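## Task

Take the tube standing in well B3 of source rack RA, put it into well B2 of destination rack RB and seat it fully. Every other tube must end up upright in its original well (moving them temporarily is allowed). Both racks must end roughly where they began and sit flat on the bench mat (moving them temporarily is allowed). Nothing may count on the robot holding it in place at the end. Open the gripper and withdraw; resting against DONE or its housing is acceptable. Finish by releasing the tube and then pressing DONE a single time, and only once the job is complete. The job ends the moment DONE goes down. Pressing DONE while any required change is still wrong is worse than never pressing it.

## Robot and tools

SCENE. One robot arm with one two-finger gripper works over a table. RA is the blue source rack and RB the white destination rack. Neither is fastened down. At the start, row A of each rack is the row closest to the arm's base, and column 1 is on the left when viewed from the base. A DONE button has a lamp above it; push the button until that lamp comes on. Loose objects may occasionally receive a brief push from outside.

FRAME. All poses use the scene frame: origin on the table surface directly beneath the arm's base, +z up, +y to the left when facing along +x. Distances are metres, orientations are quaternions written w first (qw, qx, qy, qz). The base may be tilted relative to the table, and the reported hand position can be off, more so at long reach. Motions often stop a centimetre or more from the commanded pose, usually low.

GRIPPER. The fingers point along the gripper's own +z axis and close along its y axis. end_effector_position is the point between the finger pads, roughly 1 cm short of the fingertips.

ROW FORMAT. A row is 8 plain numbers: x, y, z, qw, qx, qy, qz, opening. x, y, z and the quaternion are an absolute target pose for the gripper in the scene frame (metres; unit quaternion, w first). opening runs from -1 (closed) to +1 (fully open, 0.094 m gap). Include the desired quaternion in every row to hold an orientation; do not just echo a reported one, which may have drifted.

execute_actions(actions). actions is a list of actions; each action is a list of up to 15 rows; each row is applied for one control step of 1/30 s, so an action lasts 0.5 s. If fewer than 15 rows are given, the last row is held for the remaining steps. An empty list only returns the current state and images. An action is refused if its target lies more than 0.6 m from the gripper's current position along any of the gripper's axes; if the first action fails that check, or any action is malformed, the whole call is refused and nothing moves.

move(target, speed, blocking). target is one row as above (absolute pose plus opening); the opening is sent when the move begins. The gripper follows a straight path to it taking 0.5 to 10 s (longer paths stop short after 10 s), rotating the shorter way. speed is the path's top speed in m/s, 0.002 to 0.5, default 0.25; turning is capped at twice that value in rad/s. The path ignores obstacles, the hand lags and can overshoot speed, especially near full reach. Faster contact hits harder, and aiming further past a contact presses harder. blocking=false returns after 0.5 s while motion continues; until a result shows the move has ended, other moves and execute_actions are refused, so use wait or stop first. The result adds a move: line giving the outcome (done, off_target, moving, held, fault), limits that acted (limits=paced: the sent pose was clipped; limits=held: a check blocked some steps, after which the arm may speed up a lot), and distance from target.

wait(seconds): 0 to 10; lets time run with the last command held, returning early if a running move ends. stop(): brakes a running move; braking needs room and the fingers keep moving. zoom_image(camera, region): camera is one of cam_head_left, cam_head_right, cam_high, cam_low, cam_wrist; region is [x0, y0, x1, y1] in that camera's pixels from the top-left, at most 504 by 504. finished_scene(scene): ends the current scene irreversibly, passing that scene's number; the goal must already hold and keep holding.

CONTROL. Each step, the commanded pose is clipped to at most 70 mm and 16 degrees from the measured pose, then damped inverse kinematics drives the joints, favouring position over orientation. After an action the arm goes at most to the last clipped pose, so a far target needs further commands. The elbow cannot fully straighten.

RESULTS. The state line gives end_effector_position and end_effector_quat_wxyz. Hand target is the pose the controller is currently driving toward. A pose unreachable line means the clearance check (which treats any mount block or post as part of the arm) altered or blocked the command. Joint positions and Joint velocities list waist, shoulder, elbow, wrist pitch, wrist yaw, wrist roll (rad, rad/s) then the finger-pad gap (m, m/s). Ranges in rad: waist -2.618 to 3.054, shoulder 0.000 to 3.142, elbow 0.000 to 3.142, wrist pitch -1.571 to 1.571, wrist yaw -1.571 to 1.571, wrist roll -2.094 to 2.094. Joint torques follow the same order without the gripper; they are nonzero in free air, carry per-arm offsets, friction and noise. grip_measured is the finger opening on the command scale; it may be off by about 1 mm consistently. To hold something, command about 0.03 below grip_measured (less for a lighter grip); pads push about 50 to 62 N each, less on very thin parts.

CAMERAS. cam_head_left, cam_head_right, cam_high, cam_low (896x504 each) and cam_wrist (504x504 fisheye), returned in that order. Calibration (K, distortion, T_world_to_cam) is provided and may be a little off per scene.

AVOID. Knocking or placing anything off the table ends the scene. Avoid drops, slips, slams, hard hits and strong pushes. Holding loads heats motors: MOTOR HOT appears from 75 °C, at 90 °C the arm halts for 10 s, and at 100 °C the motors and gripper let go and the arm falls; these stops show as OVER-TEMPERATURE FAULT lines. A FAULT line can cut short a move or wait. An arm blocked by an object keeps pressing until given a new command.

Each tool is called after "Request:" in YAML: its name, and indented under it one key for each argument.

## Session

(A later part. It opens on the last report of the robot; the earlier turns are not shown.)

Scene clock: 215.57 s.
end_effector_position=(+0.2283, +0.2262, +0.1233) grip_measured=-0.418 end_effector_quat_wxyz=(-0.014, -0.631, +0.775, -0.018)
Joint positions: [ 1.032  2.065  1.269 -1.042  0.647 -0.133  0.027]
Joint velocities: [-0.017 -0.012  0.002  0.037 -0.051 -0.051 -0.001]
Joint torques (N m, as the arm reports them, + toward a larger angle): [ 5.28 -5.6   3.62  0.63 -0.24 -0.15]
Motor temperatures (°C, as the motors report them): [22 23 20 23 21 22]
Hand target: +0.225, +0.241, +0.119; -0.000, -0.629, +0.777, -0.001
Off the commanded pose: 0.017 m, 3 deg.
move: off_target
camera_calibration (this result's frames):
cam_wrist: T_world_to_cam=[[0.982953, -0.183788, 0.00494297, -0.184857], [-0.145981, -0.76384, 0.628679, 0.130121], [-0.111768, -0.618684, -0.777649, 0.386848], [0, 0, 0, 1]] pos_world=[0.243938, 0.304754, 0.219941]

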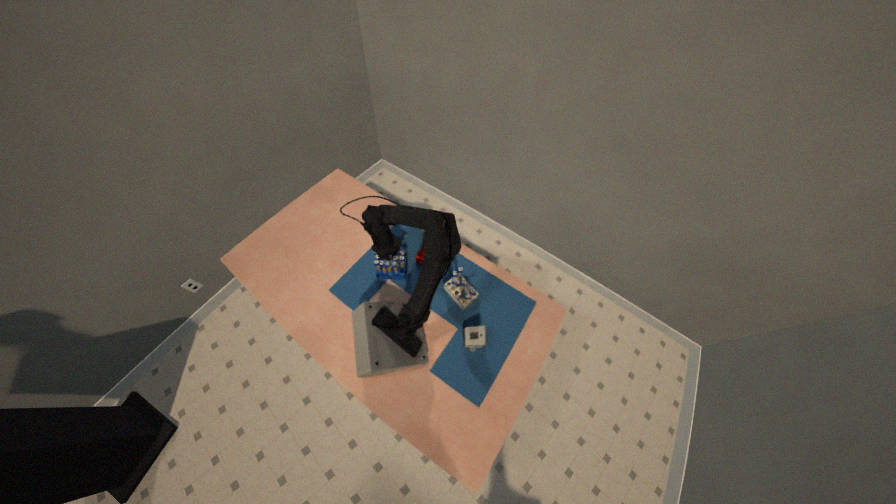

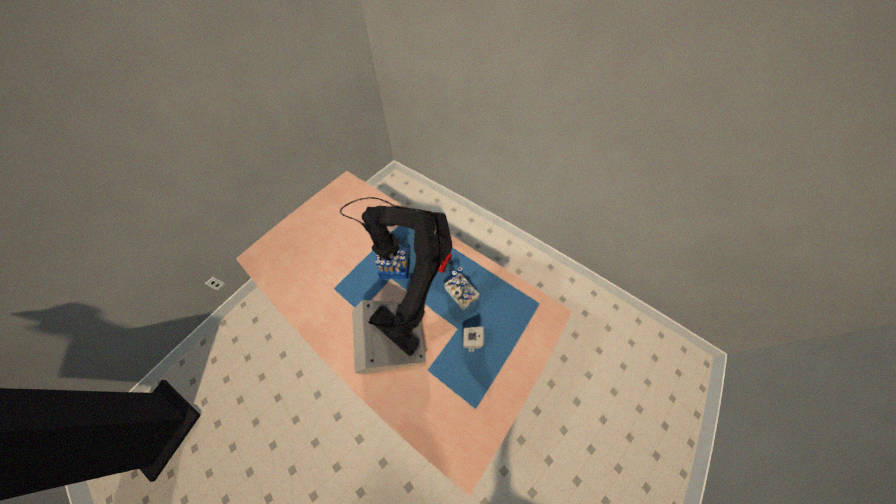

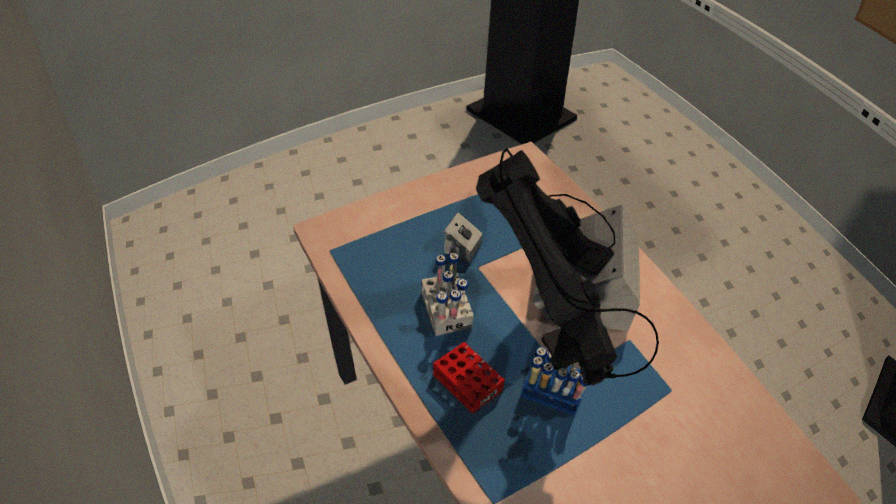

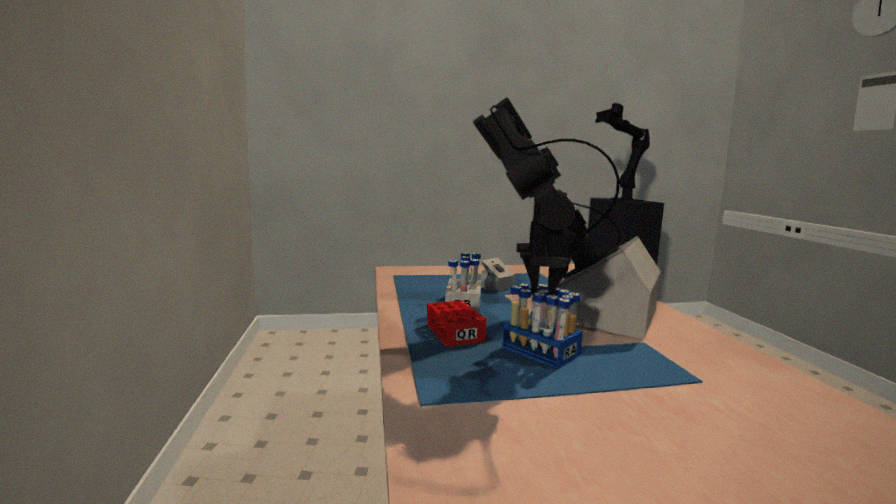

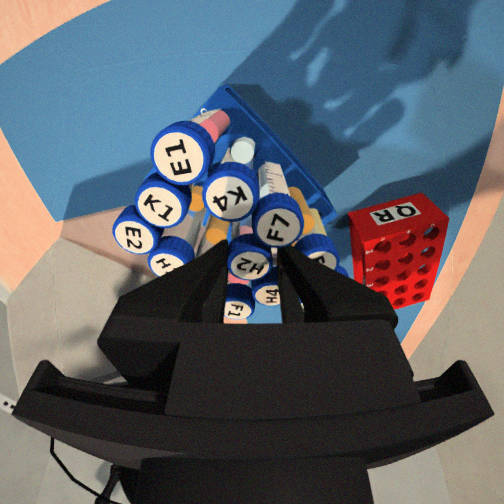

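Request:
move:
  target: [0.228,0.230,0.120,0,0.629,-0.777,0,-0.58]
  speed: 0.03

Request:
move:
  target: [0.228,0.232,0.165,0,0.629,-0.777,0,-0.58]
  speed: 0.03

Scene clock: 220.47 s.
end_effector_position=(+0.2275, +0.2253, +0.1228) grip_measured=-0.550 end_effector_quat_wxyz=(-0.011, -0.636, +0.772, -0.014)
Joint positions: [ 1.031  2.052  1.25  -1.024  0.645 -0.152  0.021]
Joint velocities: [-0.007 -0.012 -0.007  0.022  0.051 -0.051 -0.001]
Joint torques (N m, as the arm reports them, + toward a larger angle): [ 4.13 -8.24  2.59  0.48 -0.15 -0.12]
Motor temperatures (°C, as the motors report them): [22 24 20 23 21 22]
Hand target: +0.228, +0.230, +0.120; -0.001, -0.629, +0.778, -0.001
Off the commanded pose: 0.005 m, 2 deg.
move: done
camera_calibration (this result's frames):
cam_wrist: T_world_to_cam=[[0.984904, -0.173058, 0.0039685, -0.186948], [-0.138061, -0.771488, 0.621084, 0.130481], [-0.104422, -0.612256, -0.783734, 0.383391], [0, 0, 0, 1]] pos_world=[0.242174, 0.303045, 0.220179]

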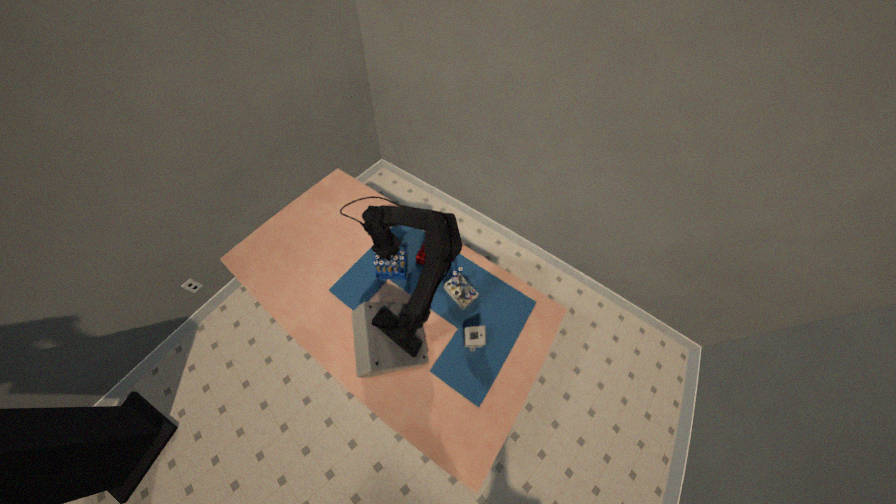

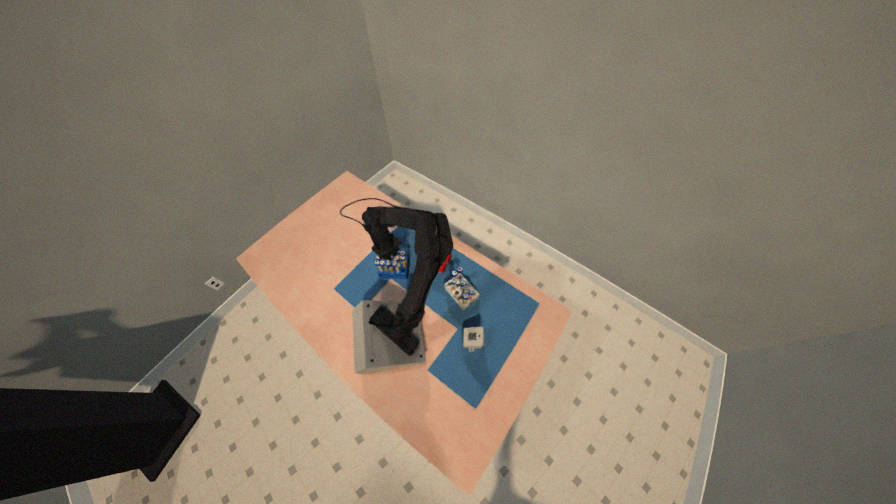

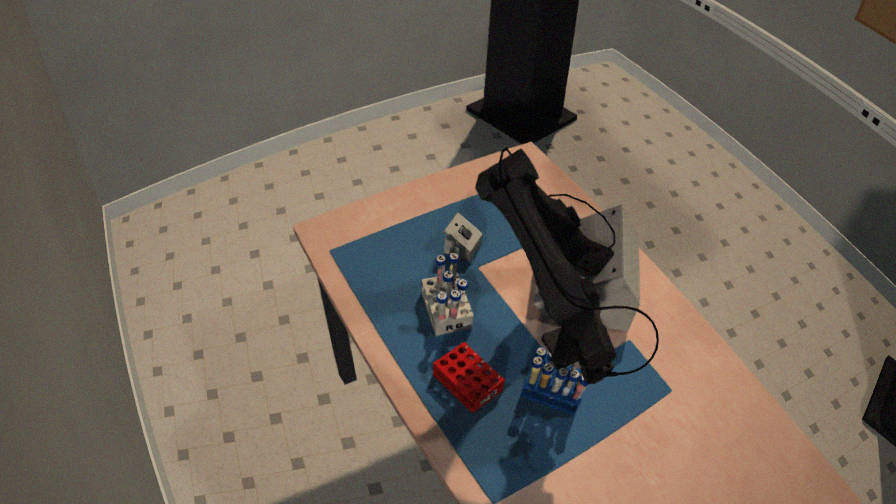

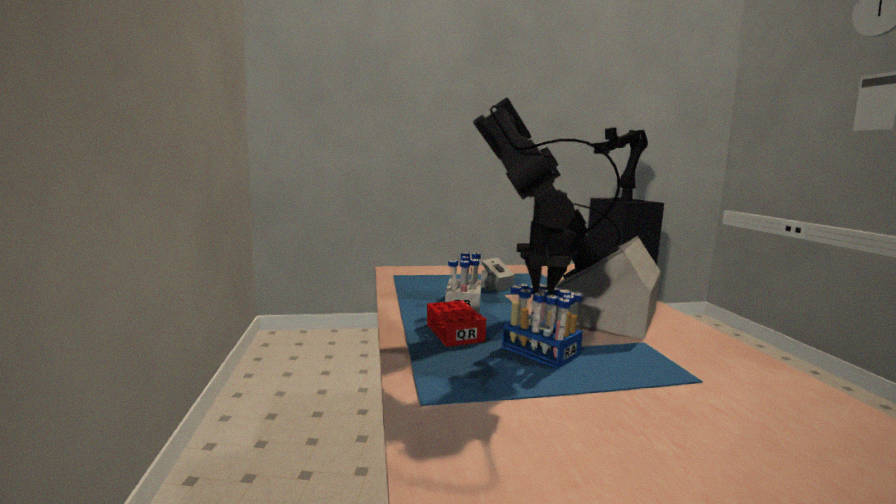

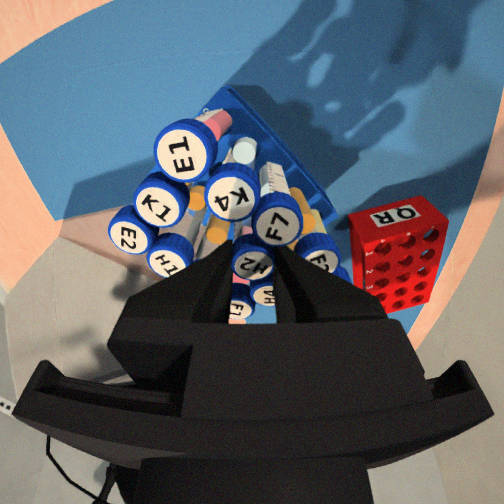

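Scene clock: 222.17 s.
end_effector_position=(+0.2267, +0.2246, +0.1453) grip_measured=-0.550 end_effector_quat_wxyz=(-0.018, -0.635, +0.772, -0.018)
Joint positions: [ 1.071  2.052  1.324 -1.147  0.632 -0.091  0.021]
Joint velocities: [-0.002  0.007  0.007 -0.007  0.037  0.022  0.   ]
Joint torques (N m, as the arm reports them, + toward a larger angle): [ 7.21 -9.9   6.11 -0.13 -0.26  0.11]
Motor temperatures (°C, as the motors report them): [22 24 21 23 21 22]
Hand target: +0.228, +0.232, +0.165; -0.000, -0.630, +0.777, +0.002
Off the commanded pose: 0.021 m, 3 deg.
move: off_target
camera_calibration (this result's frames):
cam_wrist: T_world_to_cam=[[0.984484, -0.175473, -0.000308703, -0.185082], [-0.135584, -0.7618, 0.633465, 0.111293], [-0.111392, -0.623595, -0.773771, 0.403262], [0, 0, 0, 1]] pos_world=[0.24222, 0.303778, 0.241475]

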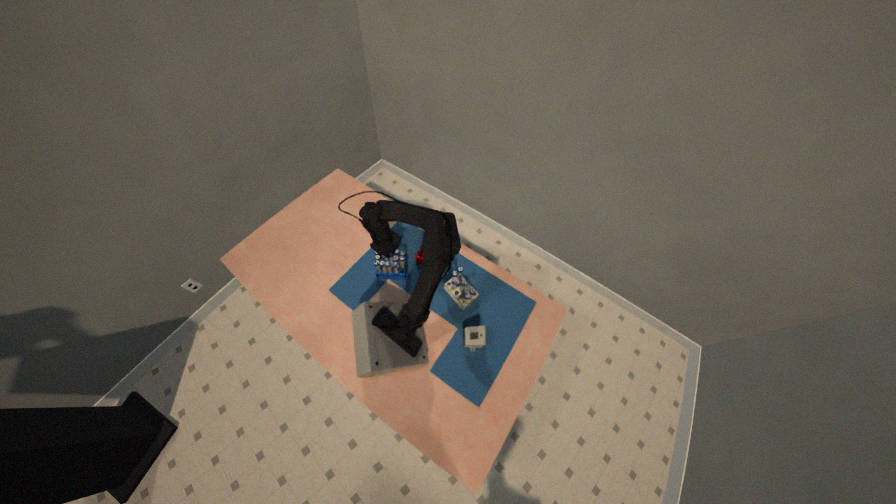

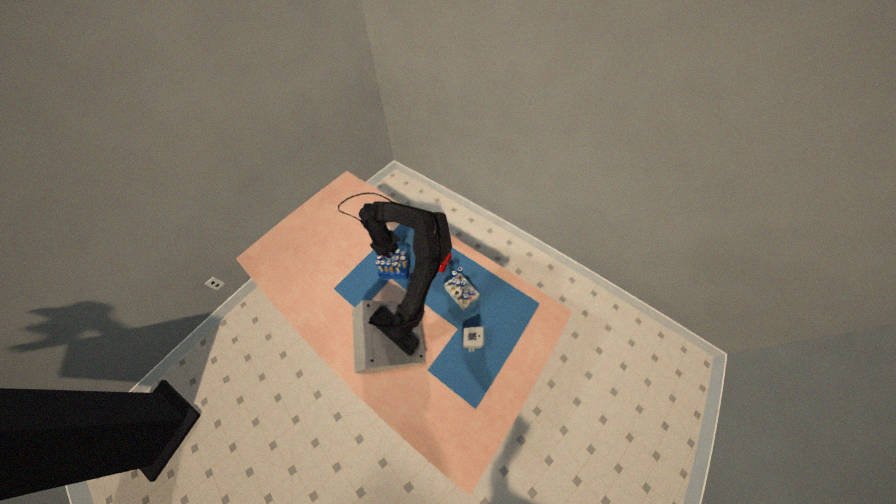

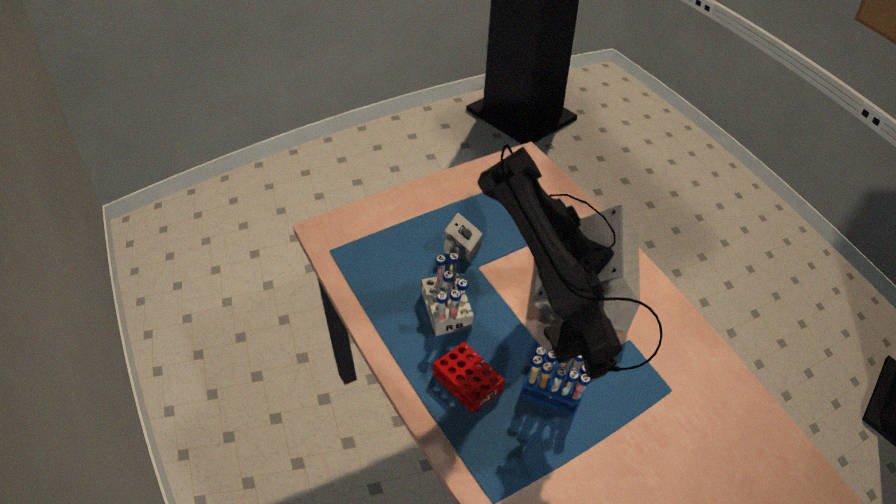

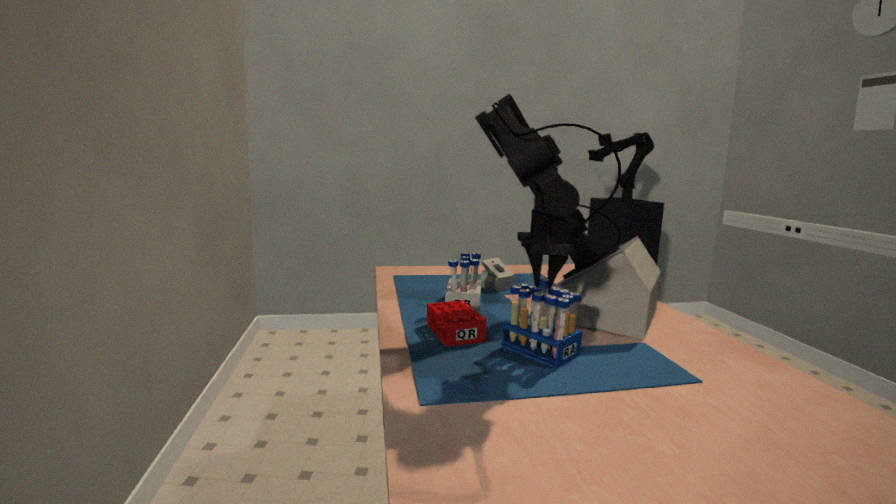

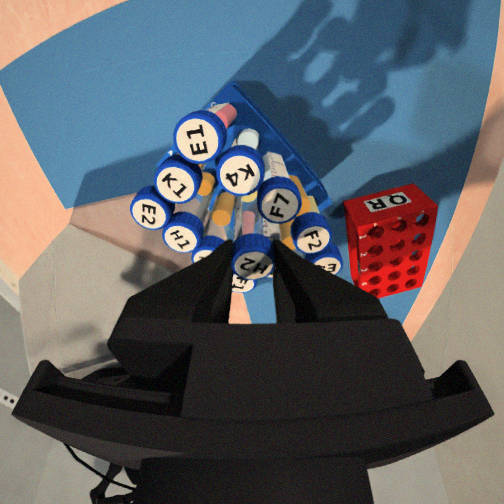

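Success.

Request:
move:
  target: [0.228,0.232,0.275,0,0.629,-0.777,0,-0.58]
  speed: 0.08

Request:
move:
  target: [0.28,-0.04,0.27,0,0.707,-0.707,0,-0.58]
  speed: 0.12

Request:
zoom_image:
  camera: "cam_high"
  region: [380,200,520,350]

Scene clock: 228.57 s.
end_effector_position=(+0.2239, +0.2315, +0.2519) grip_measured=-0.550 end_effector_quat_wxyz=(-0.001, -0.640, +0.768, +0.001)
Joint positions: [ 1.247  2.052  1.669 -1.545  0.568  0.064  0.021]
Joint velocities: [ 0.002 -0.007 -0.007 -0.095 -0.007  0.037 -0.   ]
Joint torques (N m, as the arm reports them, + toward a larger angle): [  6.87 -10.42   6.42   0.06  -0.06   0.08]
Motor temperatures (°C, as the motors report them): [22 24 21 23 21 22]
Hand target: +0.227, +0.232, +0.274; +0.026, -0.629, +0.776, +0.024
Off the commanded pose: 0.023 m, 2 deg.
joint sent to its limit — the command would take joint 4 (wrist pitch) past its lower limit, so that joint was sent only as far as its limit.
move: off_target
camera_calibration (this result's frames):
cam_wrist: T_world_to_cam=[[0.986699, -0.162458, -0.00574461, -0.183269], [-0.127363, -0.79454, 0.593704, 0.0644109], [-0.101016, -0.585076, -0.804663, 0.486238], [0, 0, 0, 1]] pos_world=[0.238153, 0.305889, 0.351964]

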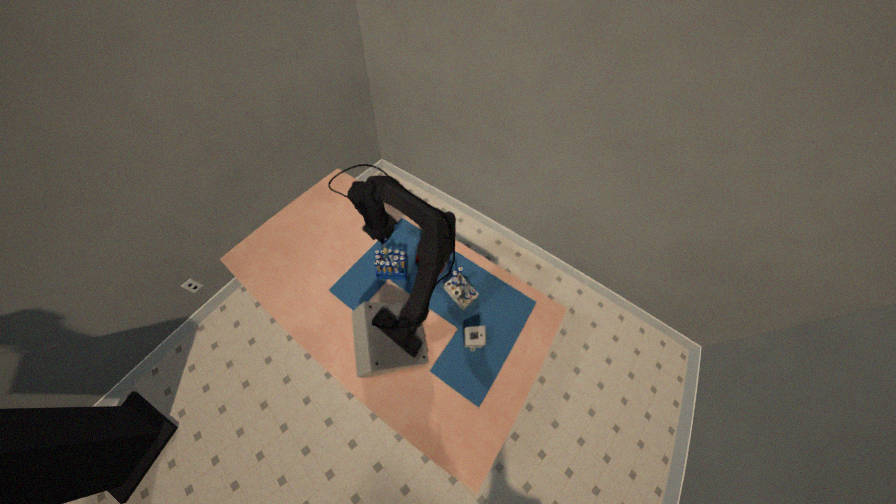

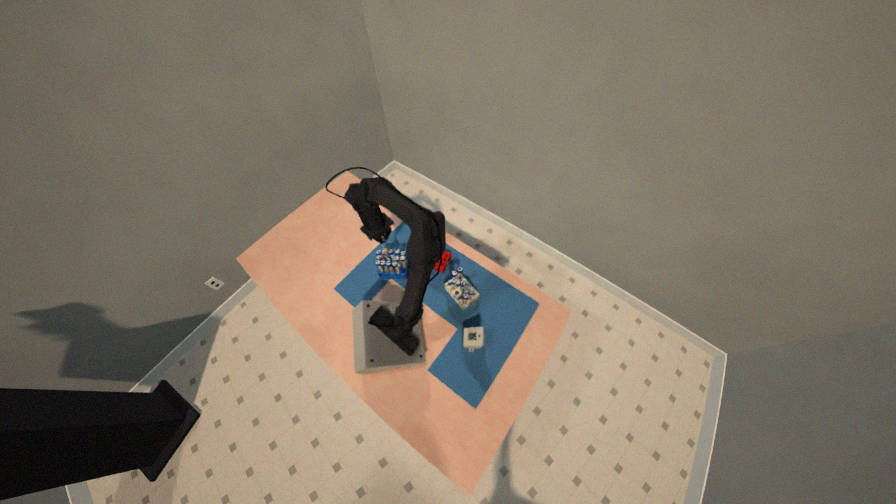

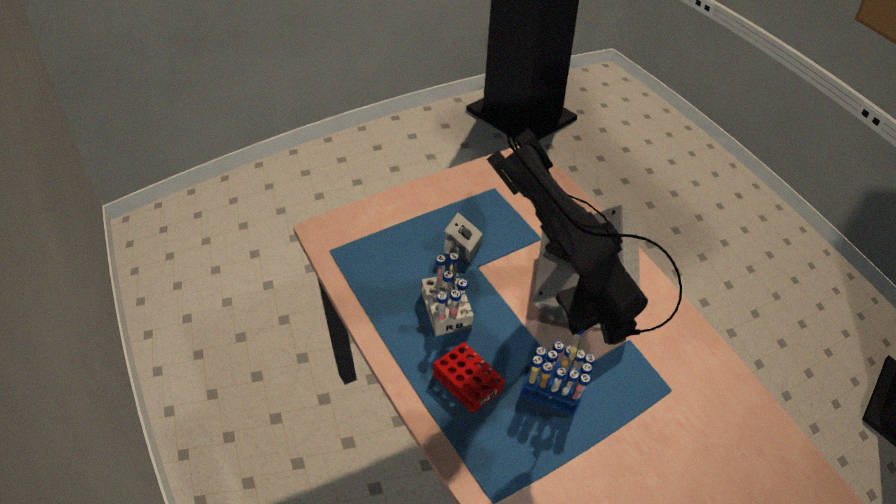

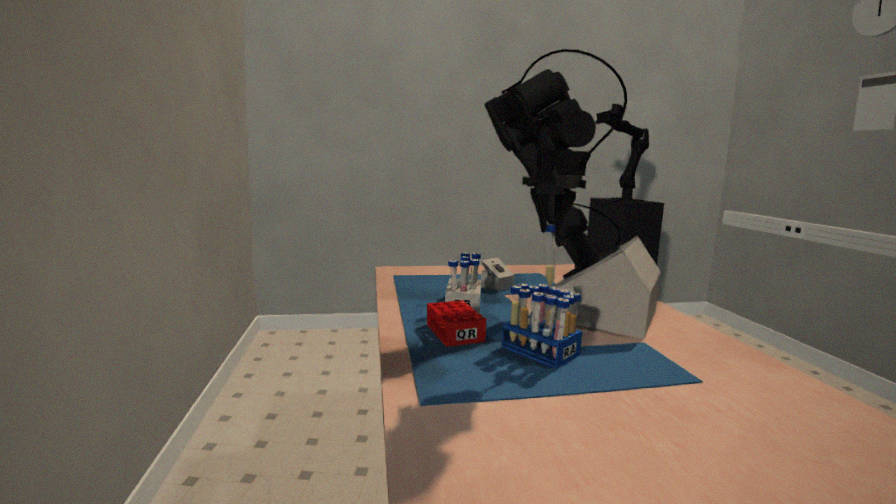

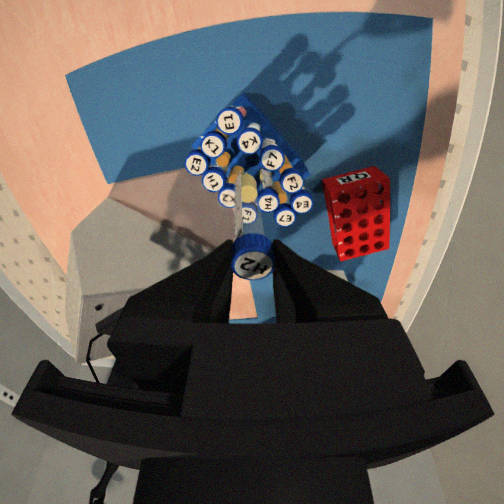

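Scene clock: 231.53 s.
end_effector_position=(+0.2758, -0.0417, +0.2622) grip_measured=-0.550 end_effector_quat_wxyz=(-0.121, +0.707, -0.696, -0.030)
Joint positions: [ 0.739  0.96   1.246 -1.552  0.591 -0.924  0.021]
Joint velocities: [ 0.002  0.007 -0.002  0.022 -0.051 -0.139  0.   ]
Joint torques (N m, as the arm reports them, + toward a larger angle): [ 0.08 -1.93  5.63  0.42 -0.28 -0.04]
Motor temperatures (°C, as the motors report them): [22 24 21 23 21 22]
Hand target: +0.278, -0.046, +0.270; -0.140, +0.698, -0.701, -0.036
Off the commanded pose: 0.009 m, 14 deg.
joint sent to its limit — the command would take joint 4 (wrist pitch) past its lower limit, so that joint was sent only as far as its limit.
move: off_target
camera_calibration (this result's frames):
cam_wrist: T_world_to_cam=[[0.991266, 0.0195947, 0.130418, -0.308156], [-0.0355026, -0.912746, 0.406981, -0.133462], [0.127013, -0.408056, -0.904078, 0.310522], [0, 0, 0, 1]] pos_world=[0.261286, 0.0109316, 0.375241]

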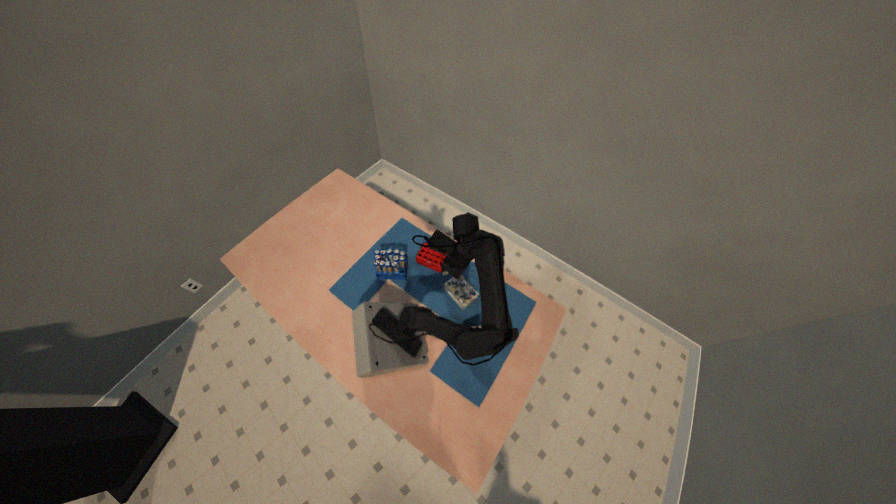

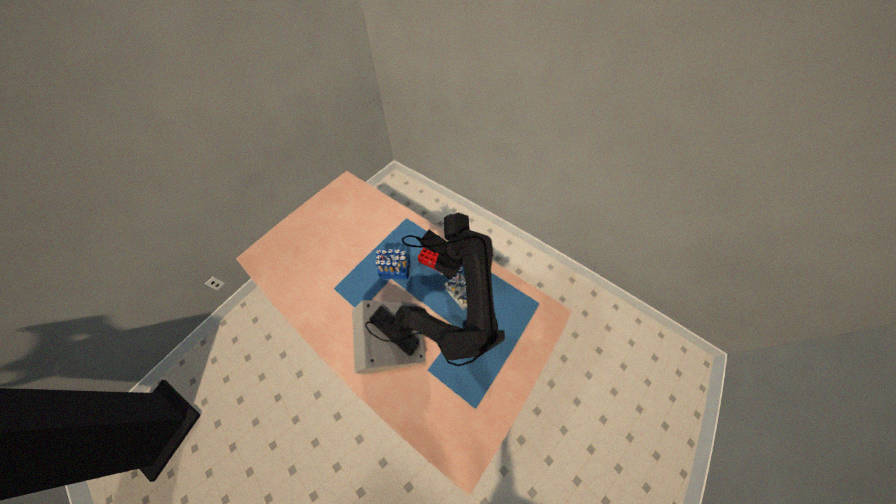

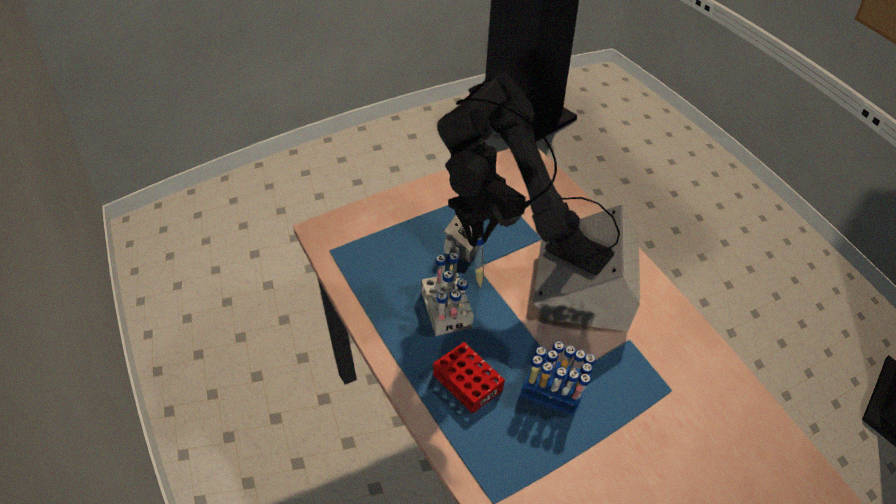

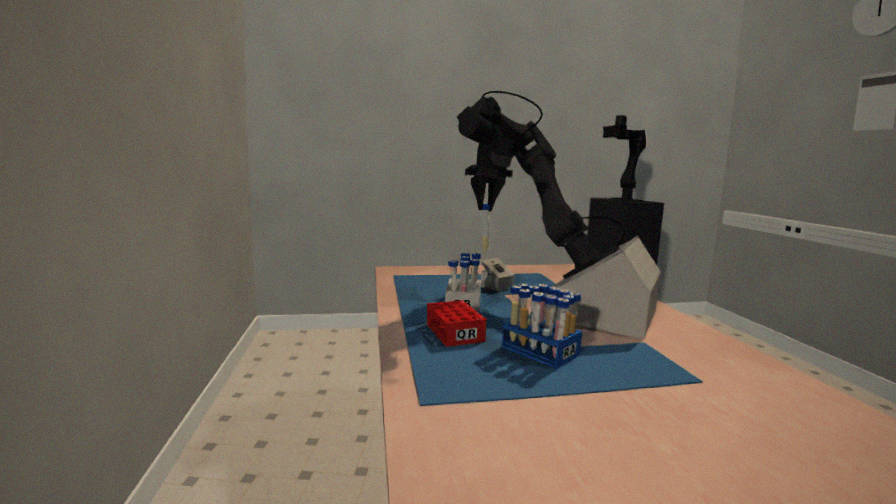

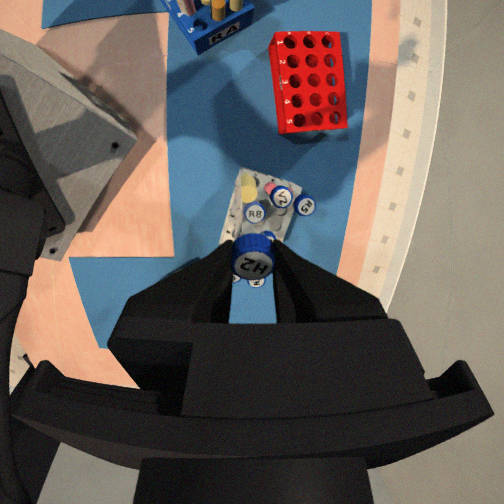

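Region (380, 200, 520, 350) of cam_high's 896x504 image, scaled by 3.360, with more detail than that image has; it fills the left 470 columns of this view, and the rest is white.

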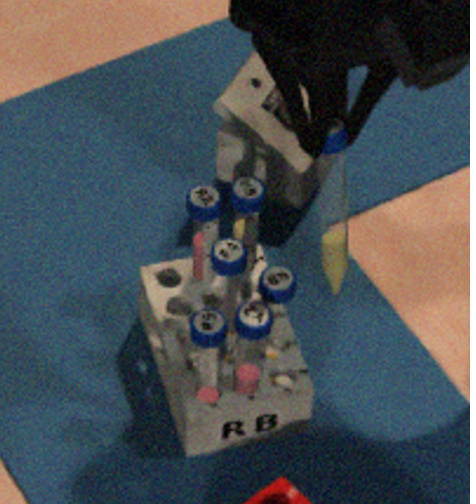

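Request:
move:
  target: [0.322,-0.063,0.26,0,0.866,-0.5,0,-0.58]
  speed: 0.08

Request:
move:
  target: [0.322,-0.063,0.18,0,0.866,-0.5,0,-0.58]
  speed: 0.04

Request:
zoom_image:
  camera: "cam_high"
  region: [380,200,520,350]

Request:
zoom_image:
  camera: "cam_low"
  region: [410,200,530,320]

Scene clock: 248.43 s.
end_effector_position=(+0.3162, -0.0646, +0.2553) grip_measured=-0.550 end_effector_quat_wxyz=(-0.052, +0.865, -0.499, +0.022)
Joint positions: [ 0.546  1.116  1.392 -1.552  0.635 -1.585  0.021]
Joint velocities: [ 0.012  0.012 -0.002 -0.037 -0.007  0.022 -0.001]
Joint torques (N m, as the arm reports them, + toward a larger angle): [ 0.85 -1.13  6.    0.24 -0.12 -0.1 ]
Motor temperatures (°C, as the motors report them): [21 23 21 23 21 22]
Hand target: +0.322, -0.065, +0.259; -0.056, +0.865, -0.498, +0.022
Off the commanded pose: 0.008 m, 6 deg.
joint sent to its limit — the command would take joint 4 (wrist pitch) past its lower limit, so that joint was sent only as far as its limit.
move: off_target
camera_calibration (this result's frames):
cam_wrist: T_world_to_cam=[[0.851132, 0.513814, 0.107562, -0.26476], [0.365971, -0.727676, 0.580131, -0.309342], [0.37635, -0.454404, -0.80739, 0.183217], [0, 0, 0, 1]] pos_world=[0.269602, -0.00580891, 0.355864]

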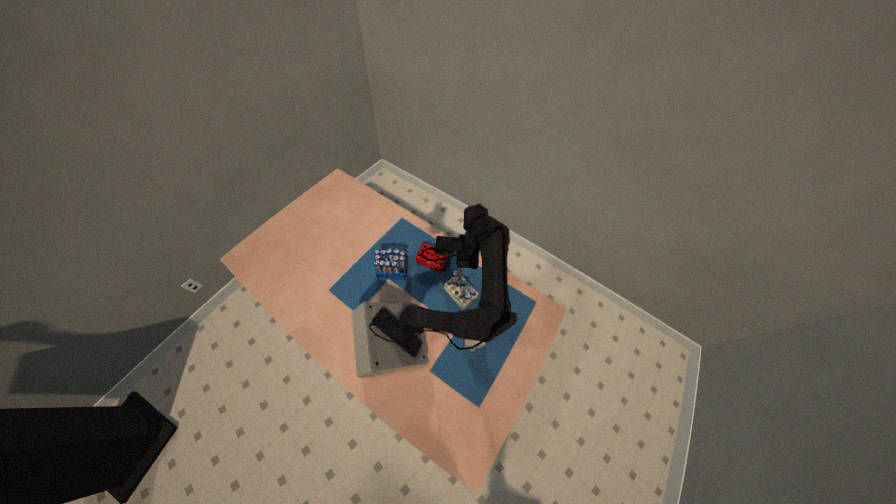

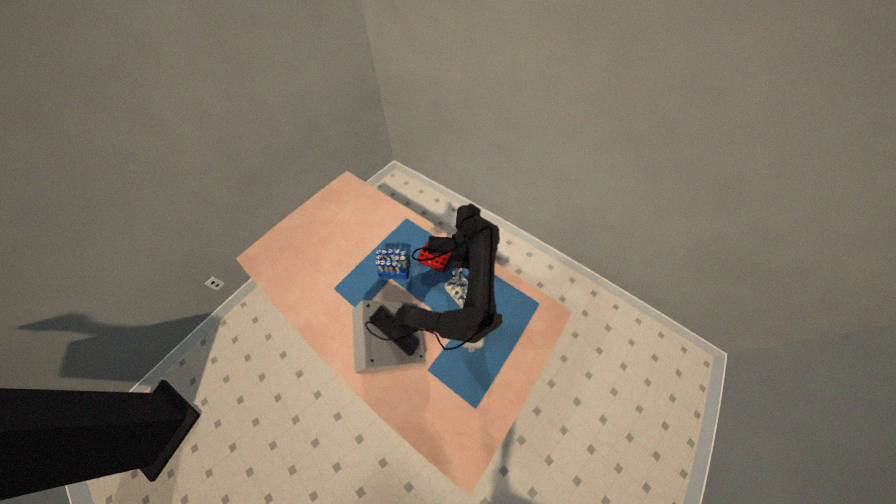

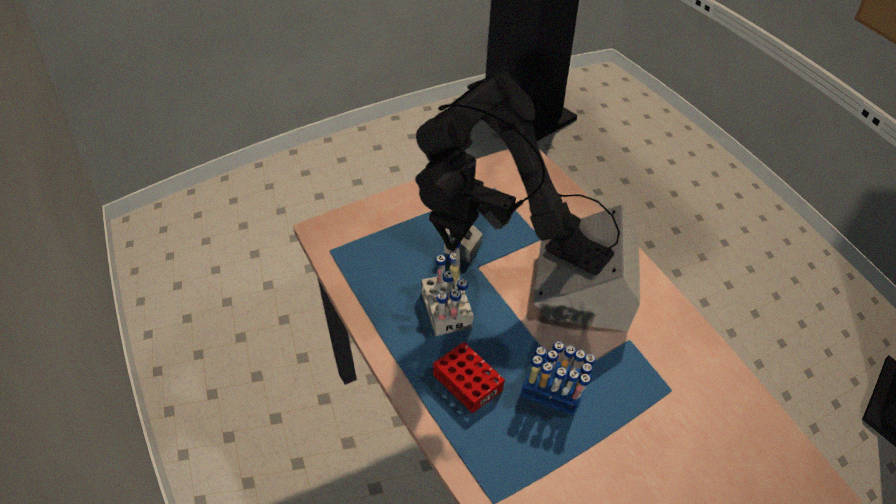

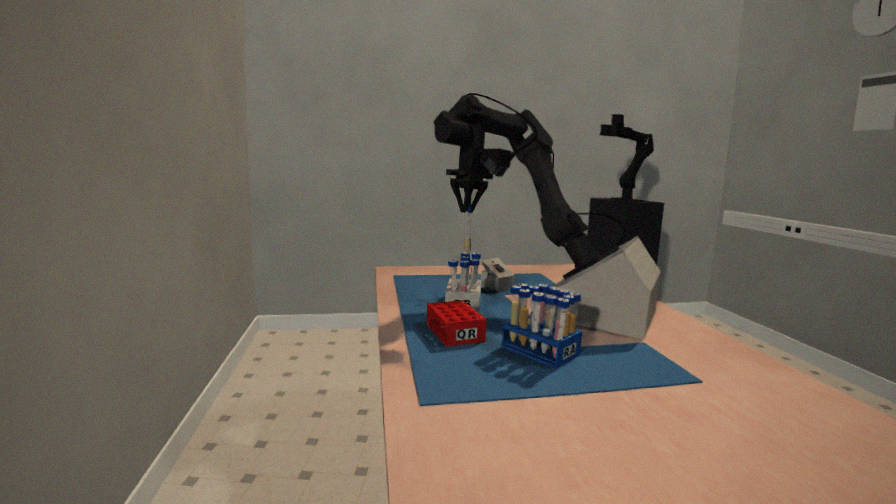

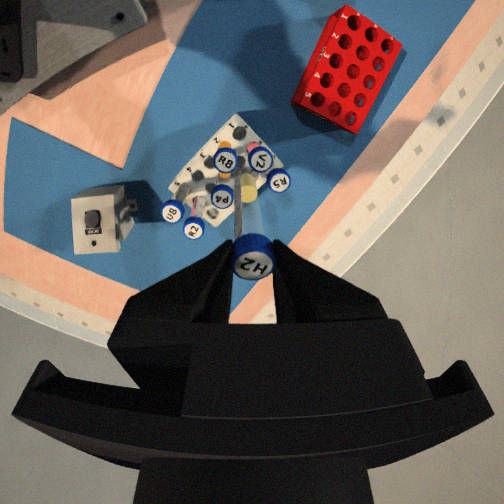

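Scene clock: 250.70 s.
end_effector_position=(+0.3225, -0.0679, +0.1830) grip_measured=-0.550 end_effector_quat_wxyz=(+0.006, +0.864, -0.504, +0.010)
Joint positions: [ 0.302  1.161  1.189 -1.267  0.61  -1.787  0.021]
Joint velocities: [-0.032 -0.002  0.017 -0.007 -0.022  0.037 -0.001]
Joint torques (N m, as the arm reports them, + toward a larger angle): [ 1.01 -3.67  4.05  0.14 -0.21 -0.1 ]
Motor temperatures (°C, as the motors report them): [21 23 21 23 21 22]
Hand target: +0.322, -0.064, +0.180; +0.003, +0.867, -0.499, +0.003
Off the commanded pose: 0.006 m, 1 deg.
move: done
camera_calibration (this result's frames):
cam_wrist: T_world_to_cam=[[0.860861, 0.508829, -0.00331734, -0.24385], [0.404309, -0.680042, 0.611619, -0.287002], [0.308954, -0.52786, -0.791146, 0.134756], [0, 0, 0, 1]] pos_world=[0.284325, 0.0000377161, 0.281339]

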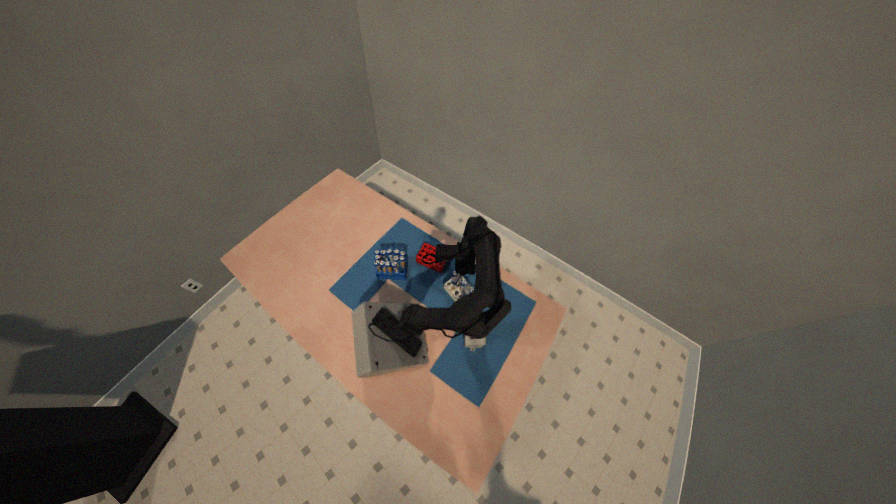

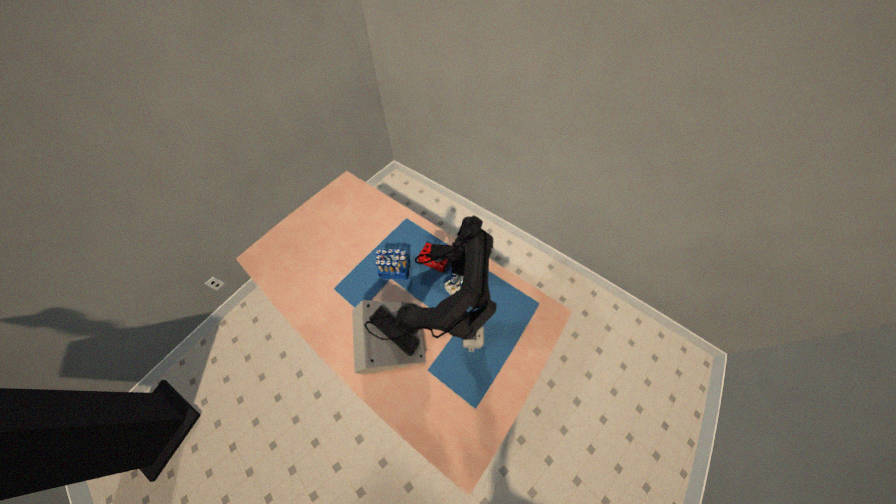

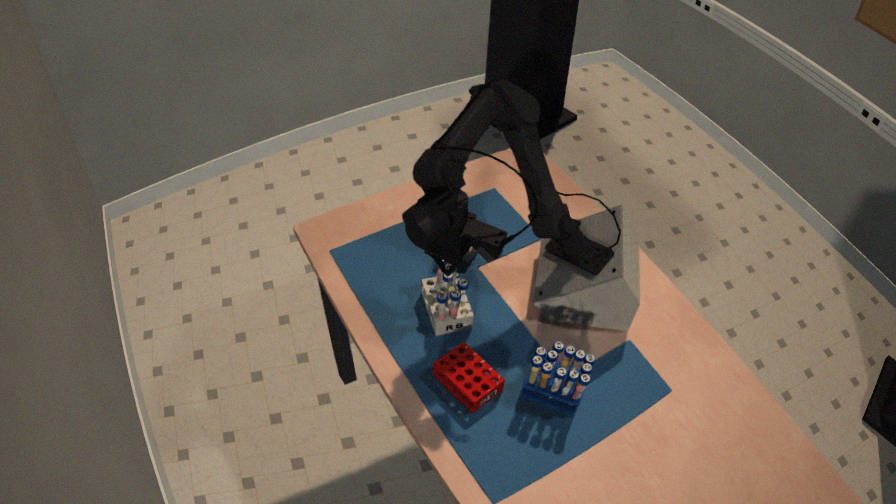

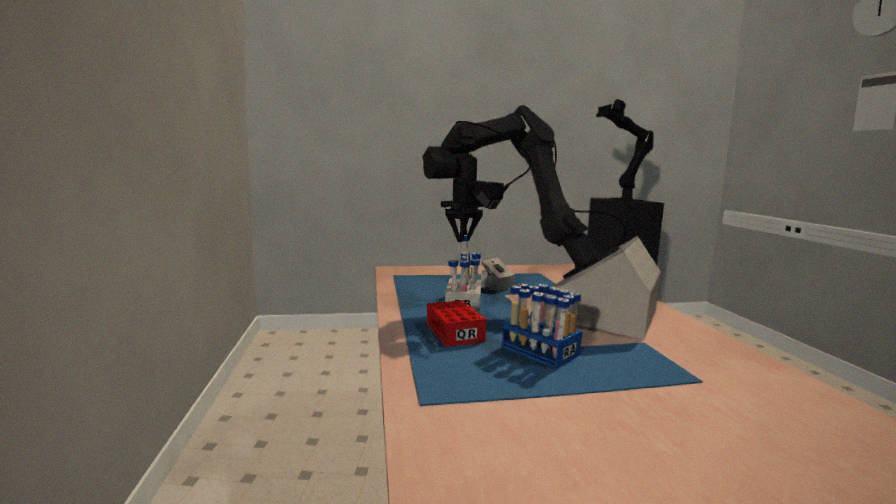

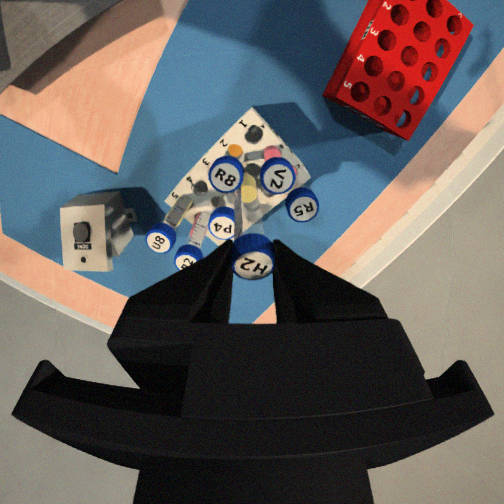

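Region (380, 200, 520, 350) of cam_high's 896x504 image, scaled by 3.360, with more detail than that image has; it fills the left 470 columns of this view, and the rest is white.

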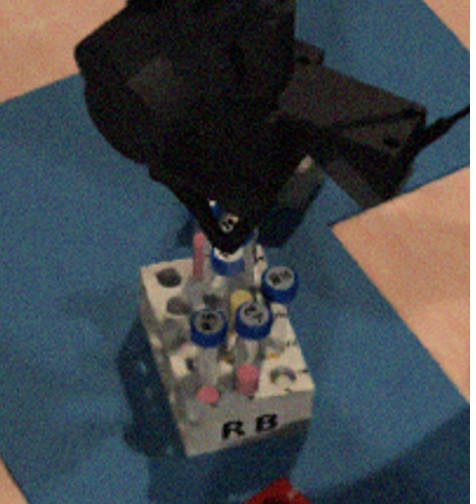

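Region (410, 200, 530, 320) of cam_low's 896x504 image, scaled by 4.200, with more detail than that image has.

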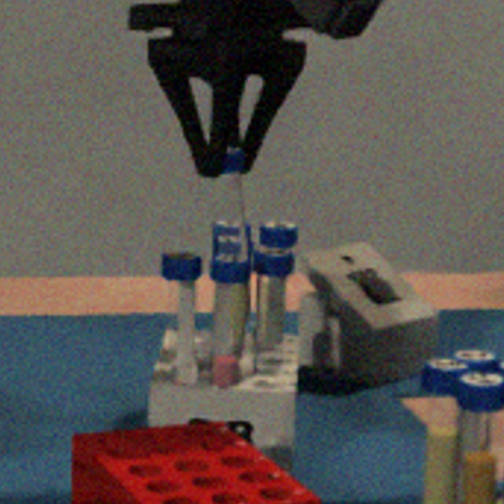

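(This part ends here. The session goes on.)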